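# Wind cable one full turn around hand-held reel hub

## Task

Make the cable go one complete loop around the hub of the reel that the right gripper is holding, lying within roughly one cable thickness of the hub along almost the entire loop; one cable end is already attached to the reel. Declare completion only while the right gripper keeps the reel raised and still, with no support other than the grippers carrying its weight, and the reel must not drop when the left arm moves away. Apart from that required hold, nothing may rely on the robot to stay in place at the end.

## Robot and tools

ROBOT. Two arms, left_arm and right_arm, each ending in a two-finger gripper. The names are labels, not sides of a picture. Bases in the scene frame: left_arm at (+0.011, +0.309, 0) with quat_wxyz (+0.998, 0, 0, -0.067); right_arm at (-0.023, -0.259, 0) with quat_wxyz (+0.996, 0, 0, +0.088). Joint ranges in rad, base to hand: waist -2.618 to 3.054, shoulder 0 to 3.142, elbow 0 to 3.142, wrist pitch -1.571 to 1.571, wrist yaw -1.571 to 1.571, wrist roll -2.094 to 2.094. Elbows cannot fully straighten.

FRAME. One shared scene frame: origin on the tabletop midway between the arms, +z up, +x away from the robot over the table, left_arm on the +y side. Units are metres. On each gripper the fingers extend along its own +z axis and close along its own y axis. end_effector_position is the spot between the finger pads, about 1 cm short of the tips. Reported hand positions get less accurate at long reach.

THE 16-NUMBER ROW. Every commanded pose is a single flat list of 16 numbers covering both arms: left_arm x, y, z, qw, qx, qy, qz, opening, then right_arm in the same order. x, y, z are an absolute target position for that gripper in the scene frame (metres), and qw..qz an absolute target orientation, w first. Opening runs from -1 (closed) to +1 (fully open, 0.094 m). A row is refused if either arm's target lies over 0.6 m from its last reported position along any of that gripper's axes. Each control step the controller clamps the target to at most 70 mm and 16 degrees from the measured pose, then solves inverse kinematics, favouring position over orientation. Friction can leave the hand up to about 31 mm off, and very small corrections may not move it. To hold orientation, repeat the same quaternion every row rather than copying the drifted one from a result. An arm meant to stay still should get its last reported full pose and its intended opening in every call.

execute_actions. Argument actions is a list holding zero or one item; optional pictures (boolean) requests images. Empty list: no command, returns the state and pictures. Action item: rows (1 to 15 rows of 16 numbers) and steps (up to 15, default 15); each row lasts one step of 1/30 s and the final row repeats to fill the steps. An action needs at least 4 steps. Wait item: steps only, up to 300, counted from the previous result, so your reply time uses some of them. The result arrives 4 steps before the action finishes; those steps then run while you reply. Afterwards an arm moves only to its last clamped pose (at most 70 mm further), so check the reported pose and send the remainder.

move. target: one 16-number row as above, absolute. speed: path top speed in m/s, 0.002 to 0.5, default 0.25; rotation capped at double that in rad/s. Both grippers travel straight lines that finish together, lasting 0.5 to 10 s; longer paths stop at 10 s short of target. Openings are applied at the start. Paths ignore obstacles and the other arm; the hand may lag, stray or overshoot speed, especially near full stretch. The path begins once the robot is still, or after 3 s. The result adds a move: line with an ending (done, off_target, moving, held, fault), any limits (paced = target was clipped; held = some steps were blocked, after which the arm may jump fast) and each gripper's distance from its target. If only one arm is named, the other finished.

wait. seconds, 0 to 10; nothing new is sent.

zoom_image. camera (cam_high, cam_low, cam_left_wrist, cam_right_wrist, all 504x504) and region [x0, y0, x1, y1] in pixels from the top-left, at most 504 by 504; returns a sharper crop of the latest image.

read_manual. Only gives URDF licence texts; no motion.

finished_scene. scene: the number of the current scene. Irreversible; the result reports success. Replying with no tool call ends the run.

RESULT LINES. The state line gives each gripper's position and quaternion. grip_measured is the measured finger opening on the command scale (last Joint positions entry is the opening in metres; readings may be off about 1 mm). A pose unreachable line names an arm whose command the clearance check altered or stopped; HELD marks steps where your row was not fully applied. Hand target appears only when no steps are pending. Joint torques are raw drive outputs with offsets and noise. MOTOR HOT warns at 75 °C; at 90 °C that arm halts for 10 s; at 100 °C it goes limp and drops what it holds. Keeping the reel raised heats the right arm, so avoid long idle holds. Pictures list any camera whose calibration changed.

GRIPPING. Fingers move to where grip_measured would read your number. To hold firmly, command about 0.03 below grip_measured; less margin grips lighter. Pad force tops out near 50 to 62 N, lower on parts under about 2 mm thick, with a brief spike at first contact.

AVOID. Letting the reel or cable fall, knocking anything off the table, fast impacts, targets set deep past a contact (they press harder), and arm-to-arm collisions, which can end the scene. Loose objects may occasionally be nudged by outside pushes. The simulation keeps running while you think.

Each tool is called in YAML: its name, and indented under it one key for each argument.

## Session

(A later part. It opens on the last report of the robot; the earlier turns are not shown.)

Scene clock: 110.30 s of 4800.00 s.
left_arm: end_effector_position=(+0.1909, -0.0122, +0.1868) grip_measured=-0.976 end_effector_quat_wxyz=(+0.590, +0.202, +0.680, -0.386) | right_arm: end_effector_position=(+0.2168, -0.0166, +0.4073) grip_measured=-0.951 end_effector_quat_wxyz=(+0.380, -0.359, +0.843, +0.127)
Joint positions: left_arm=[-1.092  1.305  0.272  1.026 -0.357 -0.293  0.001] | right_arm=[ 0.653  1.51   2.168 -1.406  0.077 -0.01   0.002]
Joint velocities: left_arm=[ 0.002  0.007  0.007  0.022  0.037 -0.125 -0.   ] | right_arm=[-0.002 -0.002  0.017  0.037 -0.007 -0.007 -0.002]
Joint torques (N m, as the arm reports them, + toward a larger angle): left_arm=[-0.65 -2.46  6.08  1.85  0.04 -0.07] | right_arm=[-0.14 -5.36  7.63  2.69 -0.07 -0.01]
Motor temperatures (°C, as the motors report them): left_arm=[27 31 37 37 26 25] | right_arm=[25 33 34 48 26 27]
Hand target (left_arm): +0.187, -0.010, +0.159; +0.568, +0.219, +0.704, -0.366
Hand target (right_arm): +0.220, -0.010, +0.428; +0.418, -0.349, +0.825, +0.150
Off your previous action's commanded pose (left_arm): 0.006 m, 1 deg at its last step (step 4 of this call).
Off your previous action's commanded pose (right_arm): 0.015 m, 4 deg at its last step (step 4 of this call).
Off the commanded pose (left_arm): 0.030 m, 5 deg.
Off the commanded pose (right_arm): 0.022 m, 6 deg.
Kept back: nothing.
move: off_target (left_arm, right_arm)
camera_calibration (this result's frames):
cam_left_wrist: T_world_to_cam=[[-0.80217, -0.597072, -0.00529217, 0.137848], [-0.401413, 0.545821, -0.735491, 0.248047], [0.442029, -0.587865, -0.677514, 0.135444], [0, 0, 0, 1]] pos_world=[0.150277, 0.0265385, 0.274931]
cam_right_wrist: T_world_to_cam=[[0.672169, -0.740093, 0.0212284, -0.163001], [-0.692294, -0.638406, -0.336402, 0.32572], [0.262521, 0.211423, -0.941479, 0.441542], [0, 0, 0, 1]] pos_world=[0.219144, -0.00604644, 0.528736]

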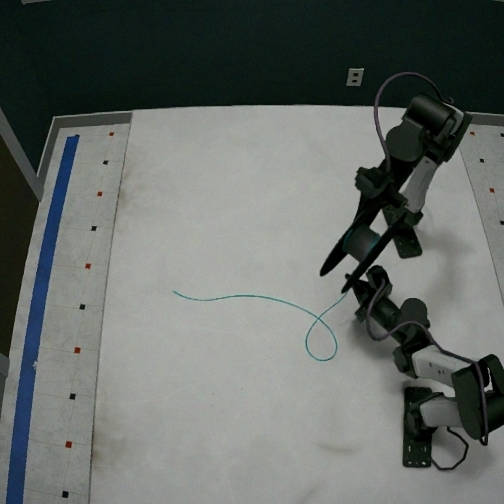

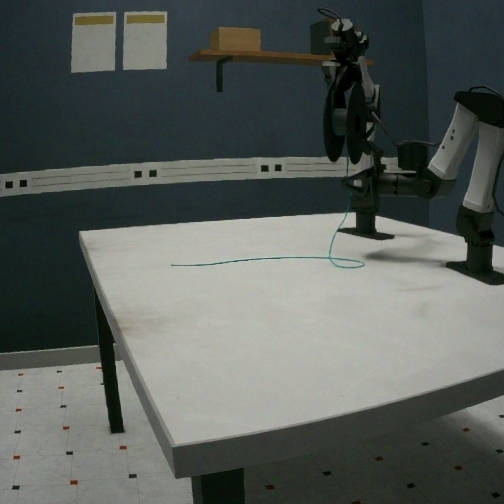

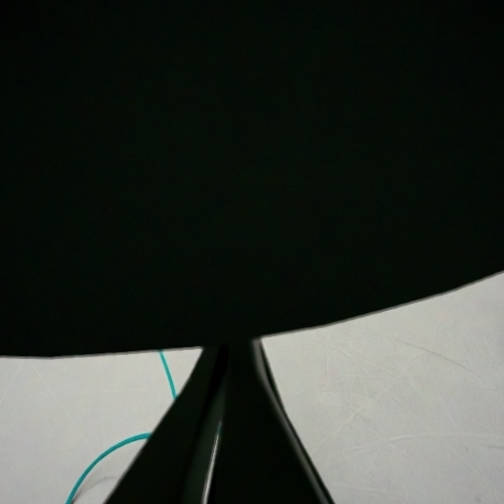

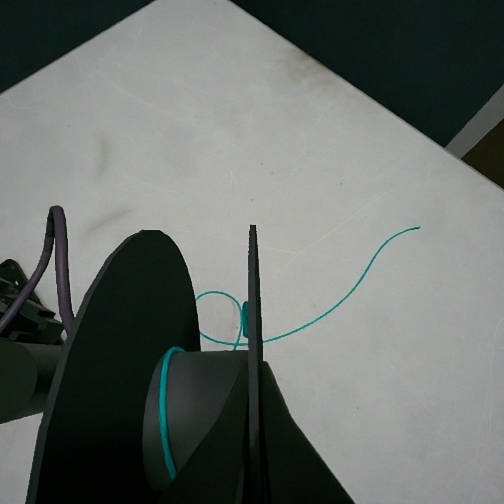

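execute_actions:
  actions:
    - {"rows":[[0.190,-0.012,0.178,0.585,0.207,0.685,-0.381,-1.0,0.221,-0.009,0.428,0.419,-0.349,0.825,0.150,-1.0],[0.1905,-0.012,0.182,0.588,0.204,0.682,-0.384,-1.0,0.221,-0.009,0.428,0.419,-0.349,0.825,0.150,-1.0],[0.1909,-0.0122,0.1865,0.590,0.202,0.680,-0.386,-1.0,0.221,-0.009,0.428,0.419,-0.349,0.825,0.150,-1.0],[0.1909,-0.0122,0.1880,0.590,0.202,0.680,-0.386,-1.0,0.221,-0.009,0.428,0.419,-0.349,0.825,0.150,-1.0],[0.1909,-0.0122,0.1880,0.590,0.202,0.680,-0.386,-1.0,0.221,-0.009,0.428,0.419,-0.349,0.825,0.150,-1.0],[0.1909,-0.0122,0.1880,0.590,0.202,0.680,-0.386,-1.0,0.221,-0.009,0.428,0.419,-0.349,0.825,0.150,-1.0],[0.1909,-0.0122,0.1880,0.590,0.202,0.680,-0.386,-1.0,0.221,-0.009,0.428,0.419,-0.349,0.825,0.150,-1.0],[0.1909,-0.0122,0.1880,0.590,0.202,0.680,-0.386,-0.9,0.221,-0.009,0.428,0.419,-0.349,0.825,0.150,-1.0],[0.1909,-0.0122,0.1880,0.590,0.202,0.680,-0.386,-0.8,0.221,-0.009,0.428,0.419,-0.349,0.825,0.150,-1.0],[0.1909,-0.0122,0.1880,0.590,0.202,0.680,-0.386,-0.7,0.221,-0.009,0.428,0.419,-0.349,0.825,0.150,-1.0]],"steps":15}
  pictures: false

move:
  target: [0.143,0.040,0.186,0.590,0.202,0.680,-0.386,-0.7,0.221,-0.009,0.428,0.419,-0.349,0.825,0.150,-1.0]
  speed: 0.15

Scene clock: 112.27 s of 4800.00 s.
left_arm: end_effector_position=(+0.1909, -0.0122, +0.1900) grip_measured=-0.714 end_effector_quat_wxyz=(+0.592, +0.198, +0.677, -0.390) | right_arm: end_effector_position=(+0.2188, -0.0142, +0.4107) grip_measured=-0.951 end_effector_quat_wxyz=(+0.388, -0.357, +0.839, +0.131)
Joint positions: left_arm=[-1.092  1.305  0.272  1.039 -0.358 -0.296  0.013] | right_arm=[ 0.653  1.51   2.168 -1.387  0.077 -0.01   0.002]
Joint velocities: left_arm=[ 0.027 -0.007  0.002 -0.007  0.051 -0.037  0.026] | right_arm=[ 0.002  0.002 -0.002  0.081  0.081  0.051 -0.001]
Joint torques (N m, as the arm reports them, + toward a larger angle): left_arm=[ 0.11 -4.94  8.8   1.95  0.08  0.08] | right_arm=[-0.07 -5.3   7.44  2.41 -0.1   0.  ]
Motor temperatures (°C, as the motors report them): left_arm=[27 31 37 37 26 25] | right_arm=[25 33 34 48 26 27]
Steps of this call (steps 1 to 48: nothing new was sent; steps 49 to 59: the first 11 steps of this action). Readings (end_effector_position):
49: left_arm (+0.1909, -0.0122, +0.1875) | right_arm (+0.2168, -0.0166, +0.4073)
50: left_arm (+0.1909, -0.0122, +0.1886) | right_arm (+0.2170, -0.0163, +0.4076)
52: left_arm (+0.1909, -0.0122, +0.1897) | right_arm (+0.2176, -0.0156, +0.4086)
56: left_arm (+0.1909, -0.0122, +0.1900) | right_arm (+0.2178, -0.0154, +0.4090)
59: the state above

Scene clock: 113.83 s of 4800.00 s.
left_arm: end_effector_position=(+0.1455, +0.0370, +0.1915) grip_measured=-0.701 end_effector_quat_wxyz=(+0.594, +0.195, +0.674, -0.393) | right_arm: end_effector_position=(+0.2205, -0.0123, +0.4135) grip_measured=-0.951 end_effector_quat_wxyz=(+0.394, -0.356, +0.837, +0.134)
Joint positions: left_arm=[-1.277  0.885  0.101  0.802 -0.545 -0.293  0.014] | right_arm=[ 0.653  1.51   2.168 -1.372  0.077 -0.01   0.002]
Joint velocities: left_arm=[-0.017 -0.007  0.012 -0.022 -0.037 -0.037 -0.001] | right_arm=[-0.012 -0.002  0.007 -0.022  0.051  0.007 -0.001]
Joint torques (N m, as the arm reports them, + toward a larger angle): left_arm=[-0.63 -3.15  8.74  1.78 -0.01 -0.01] | right_arm=[ 0.06 -5.09  7.35  2.51 -0.09 -0.07]
Motor temperatures (°C, as the motors report them): left_arm=[27 31 37 37 26 25] | right_arm=[25 33 34 48 26 27]
Hand target (left_arm): +0.144, +0.039, +0.184; +0.589, +0.201, +0.680, -0.387
Hand target (right_arm): +0.221, -0.009, +0.428; +0.418, -0.349, +0.825, +0.150
Off your previous action's commanded pose (left_arm): 0.002 m, 1 deg at its last step (step 4 of this call).
Off your previous action's commanded pose (right_arm): 0.016 m, 4 deg at its last step (step 4 of this call).
Off the commanded pose (left_arm): 0.007 m, 1 deg.
Off the commanded pose (right_arm): 0.015 m, 4 deg.
Kept back: nothing.
move: off_target (right_arm)
camera_calibration (this result's frames):
cam_left_wrist: T_world_to_cam=[[-0.801023, -0.598609, 0.00545194, 0.128661], [-0.398397, 0.526269, -0.751213, 0.209702], [0.446813, -0.603911, -0.660037, 0.184126], [0, 0, 0, 1]] pos_world=[0.104335, 0.077854, 0.278359]
cam_right_wrist: T_world_to_cam=[[0.672147, -0.74021, 0.0175466, -0.160958], [-0.6839, -0.629748, -0.368373, 0.34458], [0.283723, 0.235601, -0.929513, 0.436242], [0, 0, 0, 1]] pos_world=[0.220074, -0.0049228, 0.535251]

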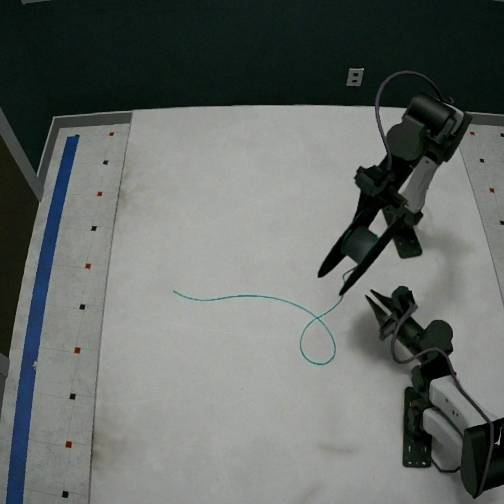

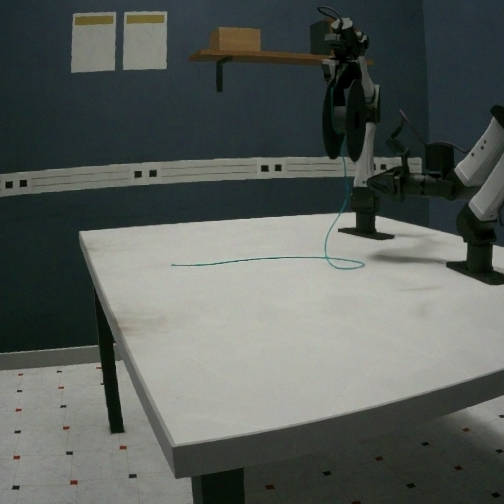

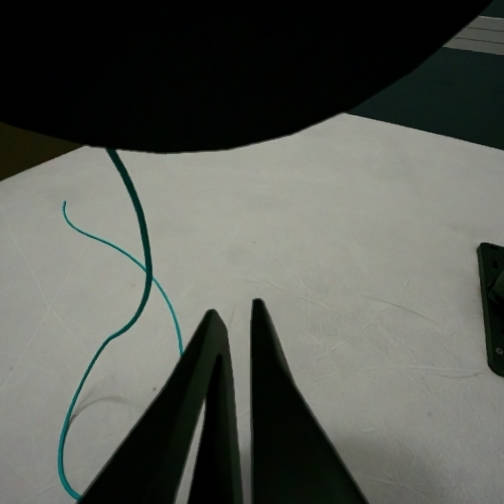

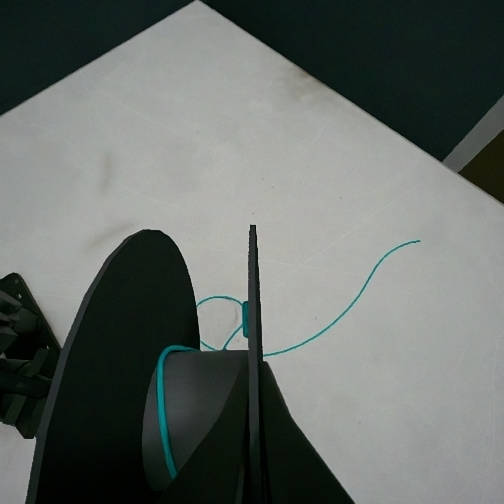

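zoom_image:
  camera: "cam_right_wrist"
  region: [130,280,280,480]

zoom_image:
  camera: "cam_low"
  region: [310,70,390,200]

zoom_image:
  camera: "cam_high"
  region: [315,200,405,310]

Region (130, 280, 280, 480) of cam_right_wrist's 504x504 image, scaled by 2.520, with more detail than that image has; it fills the left 378 columns of this view, and the rest is white.

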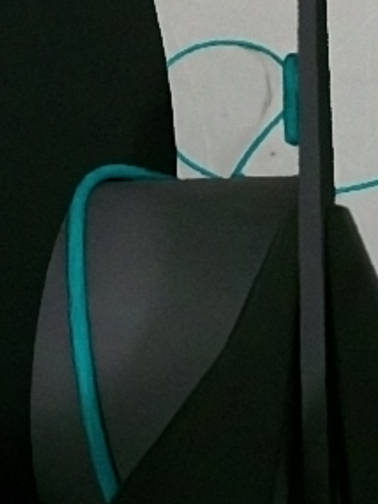

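Region (310, 70, 390, 200) of cam_low's 504x504 image, scaled by 3.877, with more detail than that image has; it fills the left 310 columns of this view, and the rest is white.

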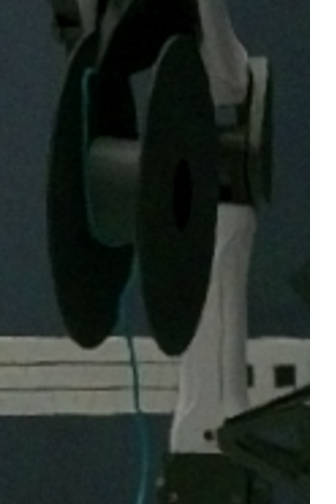

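Region (315, 200, 405, 310) of cam_high's 504x504 image, scaled by 4.582, with more detail than that image has; it fills the left 412 columns of this view, and the rest is white.

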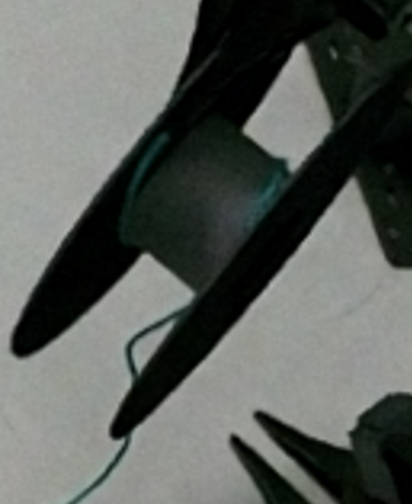

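move:
  target: [0.30,0.33,0.23,0.4222,-0.0395,0.9054,0.0184,-0.7,0.251,-0.003,0.475,0.5199,-0.3462,0.7424,0.2424,-1.0]
  speed: 0.3

Scene clock: 117.43 s of 4800.00 s.
left_arm: end_effector_position=(+0.2988, +0.3265, +0.2367) grip_measured=-0.701 end_effector_quat_wxyz=(+0.456, -0.040, +0.889, +0.026) | right_arm: end_effector_position=(+0.2519, -0.0018, +0.4577) grip_measured=-0.951 end_effector_quat_wxyz=(+0.491, -0.351, +0.762, +0.235)
Joint positions: left_arm=[ 0.157  0.849  0.884 -0.658 -0.065 -0.033  0.014] | right_arm=[ 0.487  1.425  2.001 -1.004 -0.195 -0.075  0.002]
Joint velocities: left_arm=[ 0.007 -0.012 -0.007 -0.051 -0.022 -0.081  0.   ] | right_arm=[-0.007 -0.007 -0.012  0.066 -0.022 -0.051  0.   ]
Joint torques (N m, as the arm reports them, + toward a larger angle): left_arm=[ 0.83 -0.59 11.39  1.67  0.06  0.13] | right_arm=[-0.88 -5.41  6.65  2.81 -0.2  -0.07]
Motor temperatures (°C, as the motors report them): left_arm=[27 31 37 37 26 25] | right_arm=[25 33 34 49 26 27]
Hand target (left_arm): +0.297, +0.329, +0.230; +0.437, -0.038, +0.898, +0.031
Hand target (right_arm): +0.252, -0.004, +0.474; +0.518, -0.346, +0.743, +0.243
Off the commanded pose (left_arm): 0.008 m, 4 deg.
Off the commanded pose (right_arm): 0.017 m, 4 deg.
Kept back: nothing.
move: off_target (left_arm, right_arm)
camera_calibration (this result's frames):
cam_left_wrist: T_world_to_cam=[[-0.129718, -0.969004, -0.210248, 0.395889], [-0.970893, 0.167184, -0.17151, 0.303425], [0.201344, 0.18188, -0.962487, 0.208725], [0, 0, 0, 1]] pos_world=[0.303922, 0.294928, 0.33617]
cam_right_wrist: T_world_to_cam=[[0.745959, -0.663085, -0.0621534, -0.157075], [-0.550217, -0.561011, -0.618488, 0.469871], [0.375242, 0.495565, -0.783332, 0.376404], [0, 0, 0, 1]] pos_world=[0.23446, -0.0270835, 0.575696]

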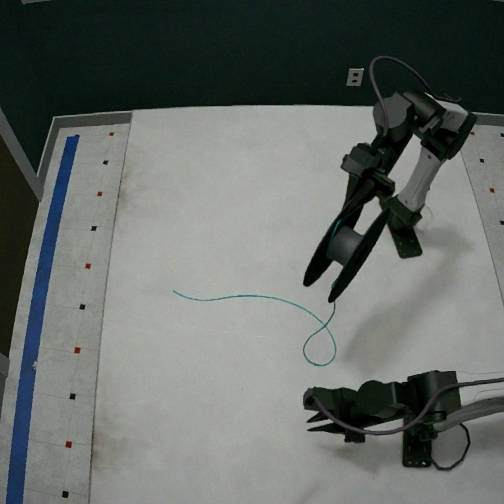

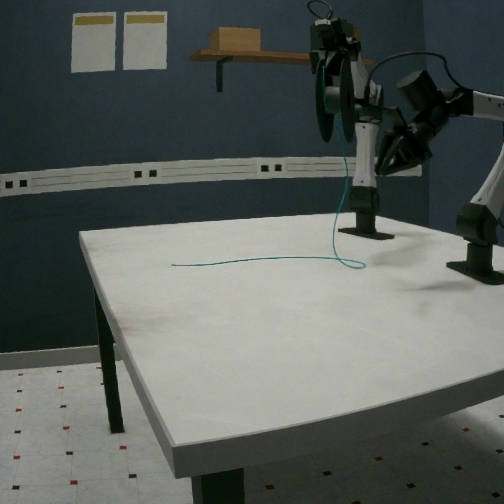

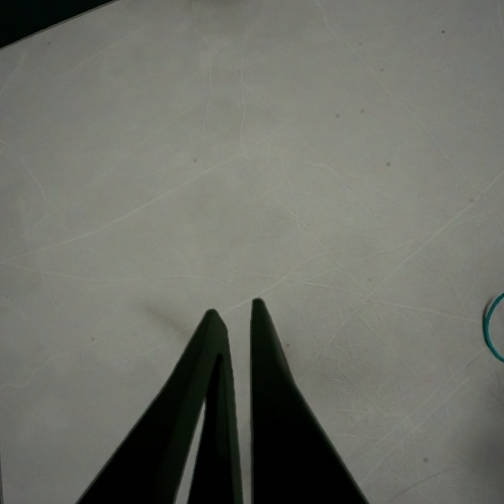

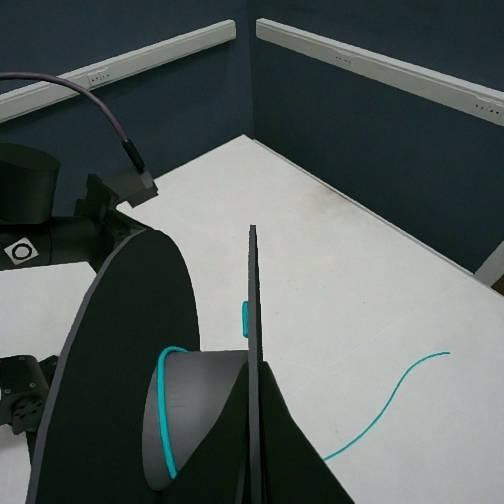

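Reel raised; checking the wrap from all views.

zoom_image:
  camera: "cam_low"
  region: [295,45,395,185]

zoom_image:
  camera: "cam_high"
  region: [295,185,405,320]

zoom_image:
  camera: "cam_right_wrist"
  region: [130,280,290,500]

Region (295, 45, 395, 185) of cam_low's 504x504 image, scaled by 3.600, with more detail than that image has; it fills the left 360 columns of this view, and the rest is white.

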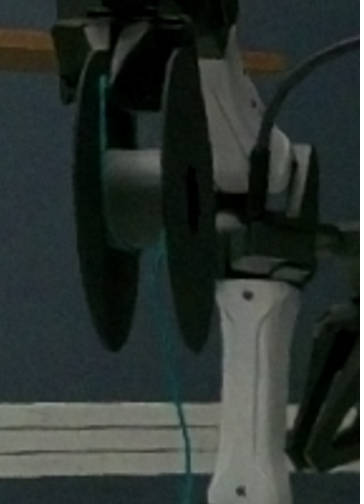

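Region (295, 185, 405, 320) of cam_high's 504x504 image, scaled by 3.733, with more detail than that image has; it fills the left 411 columns of this view, and the rest is white.

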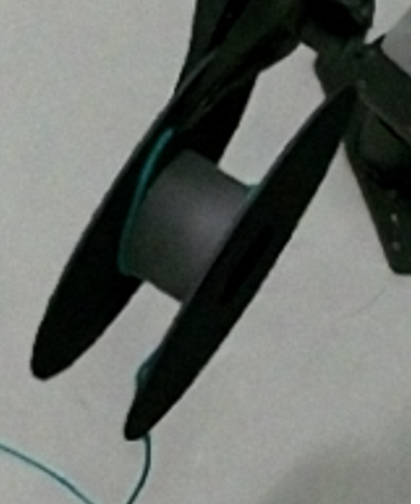

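Region (130, 280, 290, 500) of cam_right_wrist's 504x504 image, scaled by 2.291, with more detail than that image has; it fills the left 367 columns of this view, and the rest is white.

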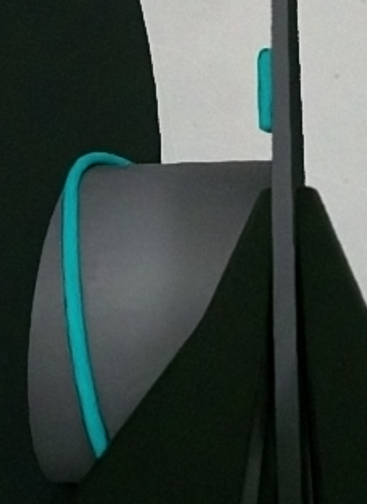

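zoom_image:
  camera: "cam_low"
  region: [312,60,362,140]

execute_actions:
  actions: []

Region (312, 60, 362, 140) of cam_low's 504x504 image, scaled by 6.300, with more detail than that image has; it fills the left 315 columns of this view, and the rest is white.

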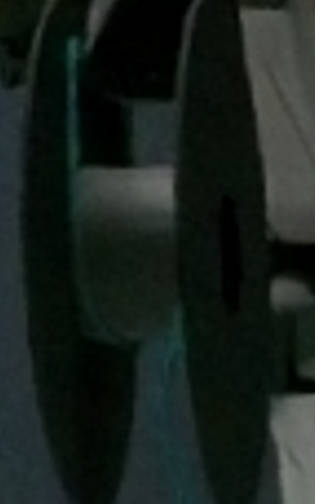

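Scene clock: 118.60 s of 4800.00 s.
left_arm: end_effector_position=(+0.2985, +0.3265, +0.2364) grip_measured=-0.701 end_effector_quat_wxyz=(+0.455, -0.039, +0.889, +0.027) | right_arm: end_effector_position=(+0.2519, -0.0016, +0.4580) grip_measured=-0.951 end_effector_quat_wxyz=(+0.492, -0.351, +0.761, +0.235)
Joint positions: left_arm=[ 0.157  0.849  0.884 -0.66  -0.065 -0.031  0.014] | right_arm=[ 0.487  1.425  2.001 -1.002 -0.196 -0.075  0.002]
Joint velocities: left_arm=[-0.012 -0.007 -0.007  0.022  0.022 -0.066 -0.   ] | right_arm=[-0.012 -0.007  0.017  0.007 -0.022  0.022 -0.   ]
Joint torques (N m, as the arm reports them, + toward a larger angle): left_arm=[ 0.86 -0.59 11.39  1.67  0.06  0.13] | right_arm=[-1.04 -5.52  6.52  2.76 -0.16 -0.03]
Motor temperatures (°C, as the motors report them): left_arm=[27 31 37 37 26 25] | right_arm=[25 33 34 49 26 27]
Hand target (left_arm): +0.297, +0.329, +0.230; +0.437, -0.038, +0.898, +0.031
Hand target (right_arm): +0.252, -0.004, +0.474; +0.518, -0.346, +0.743, +0.243
Off the commanded pose (left_arm): 0.007 m, 4 deg.
Off the commanded pose (right_arm): 0.017 m, 4 deg.
Kept back: nothing.
Steps of this call (steps 1 to 35: nothing new was sent). Readings (end_effector_position):
1: left_arm (+0.2987, +0.3265, +0.2366) | right_arm (+0.2519, -0.0018, +0.4578)
2: left_arm (+0.2987, +0.3265, +0.2366) | right_arm (+0.2519, -0.0017, +0.4579)
4: left_arm (+0.2986, +0.3265, +0.2366) | right_arm (+0.2519, -0.0017, +0.4579)
8: left_arm (+0.2986, +0.3265, +0.2365) | right_arm (+0.2519, -0.0017, +0.4579)
35: the state above
camera_calibration (this result's frames):
cam_left_wrist: T_world_to_cam=[[-0.131151, -0.968542, -0.211487, 0.396362], [-0.970994, 0.168521, -0.169622, 0.302309], [0.199926, 0.183106, -0.96255, 0.208516], [0, 0, 0, 1]] pos_world=[0.303835, 0.294767, 0.33581]
cam_right_wrist: T_world_to_cam=[[0.746482, -0.662493, -0.0621898, -0.157064], [-0.549204, -0.560657, -0.619709, 0.470505], [0.375686, 0.496756, -0.782364, 0.376024], [0, 0, 0, 1]] pos_world=[0.234382, -0.0270544, 0.575995]

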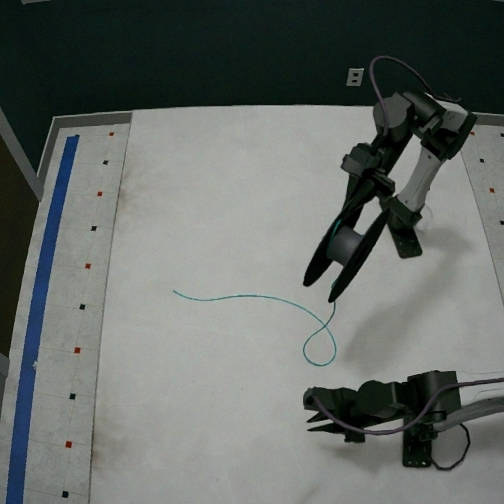

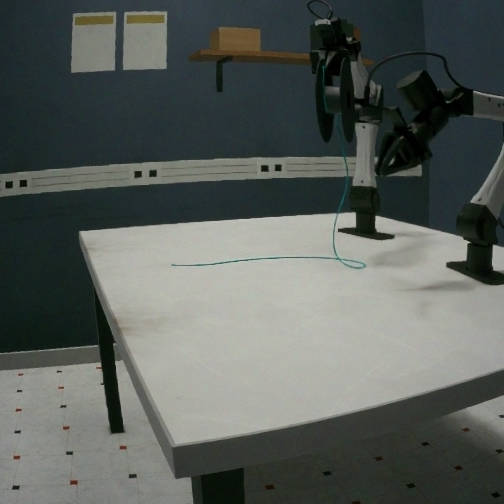

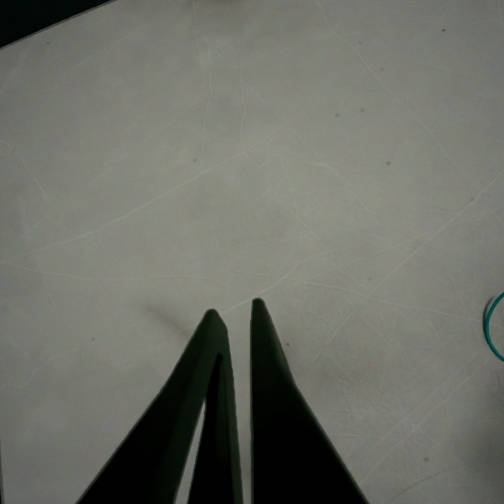

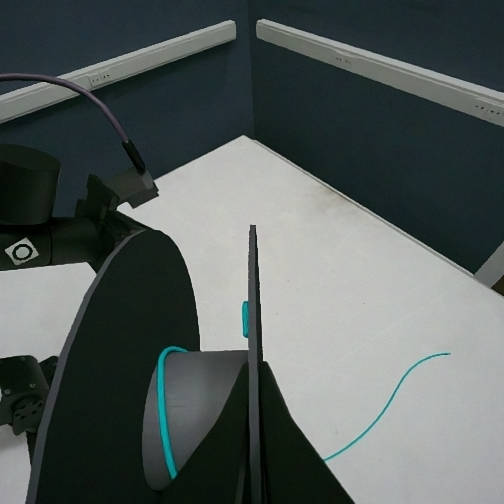

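execute_actions:
  actions: []
  pictures: true

Scene clock: 118.97 s of 4800.00 s.
left_arm: end_effector_position=(+0.2985, +0.3265, +0.2364) grip_measured=-0.701 end_effector_quat_wxyz=(+0.455, -0.039, +0.889, +0.027) | right_arm: end_effector_position=(+0.2519, -0.0016, +0.4580) grip_measured=-0.951 end_effector_quat_wxyz=(+0.492, -0.351, +0.761, +0.235)
Joint positions: left_arm=[ 0.157  0.849  0.884 -0.66  -0.065 -0.031  0.014] | right_arm=[ 0.487  1.425  2.001 -1.002 -0.196 -0.075  0.002]
Joint velocities: left_arm=[-0.022  0.007  0.002 -0.007  0.081 -0.007  0.001] | right_arm=[ 0.007 -0.002  0.007 -0.051 -0.022 -0.081 -0.001]
Joint torques (N m, as the arm reports them, + toward a larger angle): left_arm=[ 0.82 -0.6  11.4   1.67  0.06  0.12] | right_arm=[-1.09 -5.57  6.7   2.76 -0.17 -0.08]
Motor temperatures (°C, as the motors report them): left_arm=[27 31 38 37 26 25] | right_arm=[25 33 34 49 26 27]
Hand target (left_arm): +0.297, +0.329, +0.230; +0.437, -0.038, +0.898, +0.031
Hand target (right_arm): +0.252, -0.004, +0.474; +0.518, -0.346, +0.743, +0.243
Off the commanded pose (left_arm): 0.007 m, 4 deg.
Off the commanded pose (right_arm): 0.017 m, 4 deg.
Kept back: nothing.
Steps of this call (steps 1 to 11: nothing new was sent). Readings (end_effector_position):
1: left_arm (+0.2985, +0.3265, +0.2364) | right_arm (+0.2519, -0.0016, +0.4580)
2: left_arm (+0.2985, +0.3265, +0.2364) | right_arm (+0.2519, -0.0016, +0.4580)
4: left_arm (+0.2985, +0.3265, +0.2364) | right_arm (+0.2519, -0.0016, +0.4580)
8: left_arm (+0.2985, +0.3265, +0.2364) | right_arm (+0.2519, -0.0016, +0.4580)
11: the state above
camera_calibration (this result's frames):
cam_left_wrist: T_world_to_cam=[[-0.131151, -0.968542, -0.211487, 0.396362], [-0.970994, 0.168521, -0.169622, 0.302309], [0.199926, 0.183106, -0.96255, 0.208516], [0, 0, 0, 1]] pos_world=[0.303835, 0.294767, 0.33581]
cam_right_wrist: T_world_to_cam=[[0.746482, -0.662493, -0.0621898, -0.157064], [-0.549204, -0.560657, -0.619709, 0.470505], [0.375686, 0.496756, -0.782364, 0.376024], [0, 0, 0, 1]] pos_world=[0.234382, -0.0270544, 0.575995]

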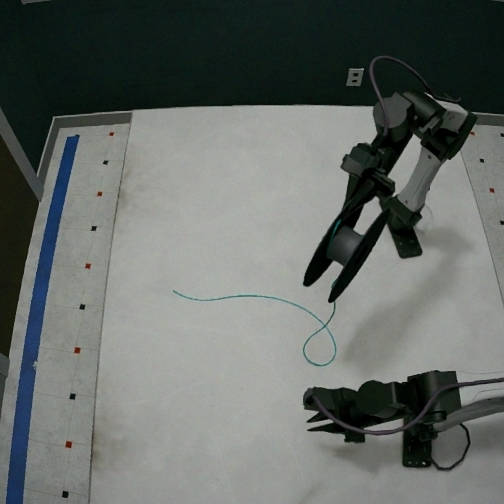

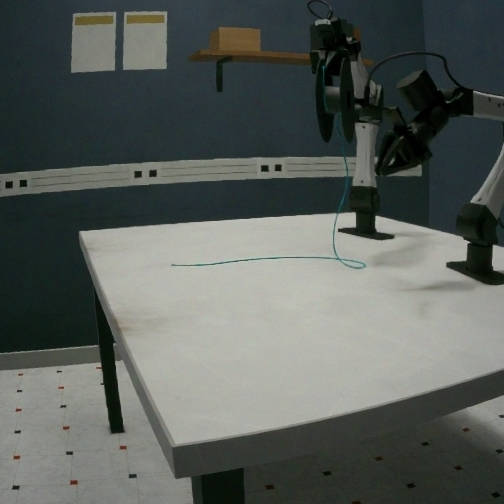

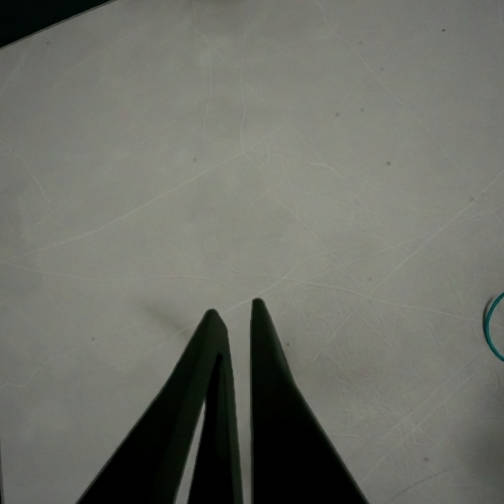

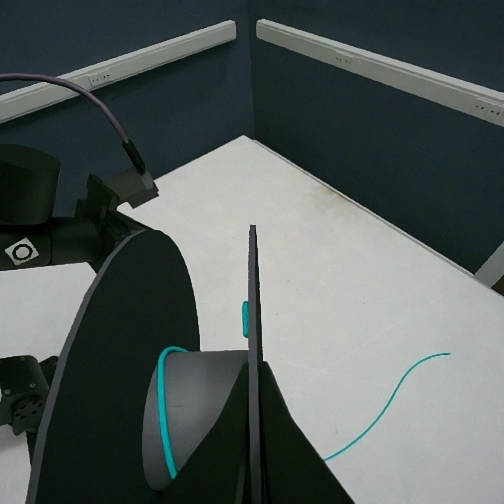

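zoom_image:
  camera: "cam_high"
  region: [290, 190, 410, 310]

zoom_image:
  camera: "cam_low"
  region: [290, 40, 400, 170]

Region (290, 190, 410, 310) of cam_high's 504x504 image, scaled by 4.200, with more detail than that image has.

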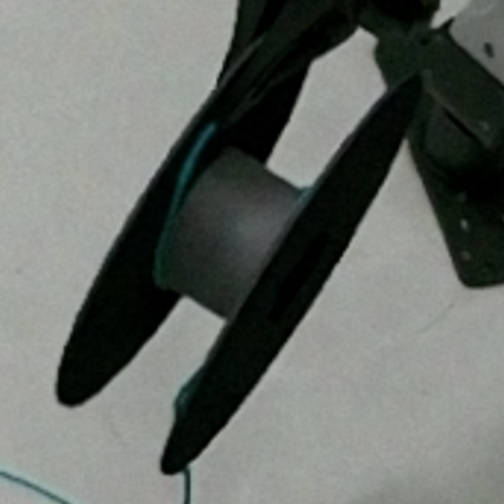

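Region (290, 40, 400, 170) of cam_low's 504x504 image, scaled by 3.877, with more detail than that image has; it fills the left 426 columns of this view, and the rest is white.

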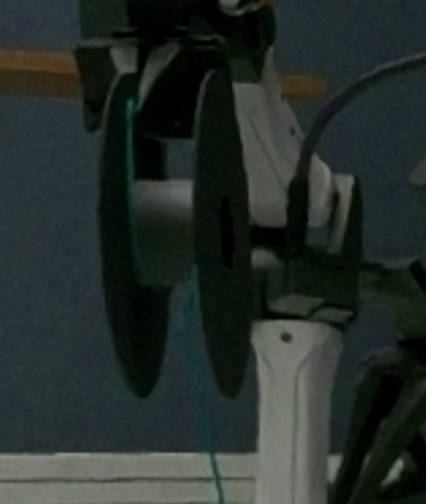

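finished_scene:
  scene: 2

The scene is finished: the task was done.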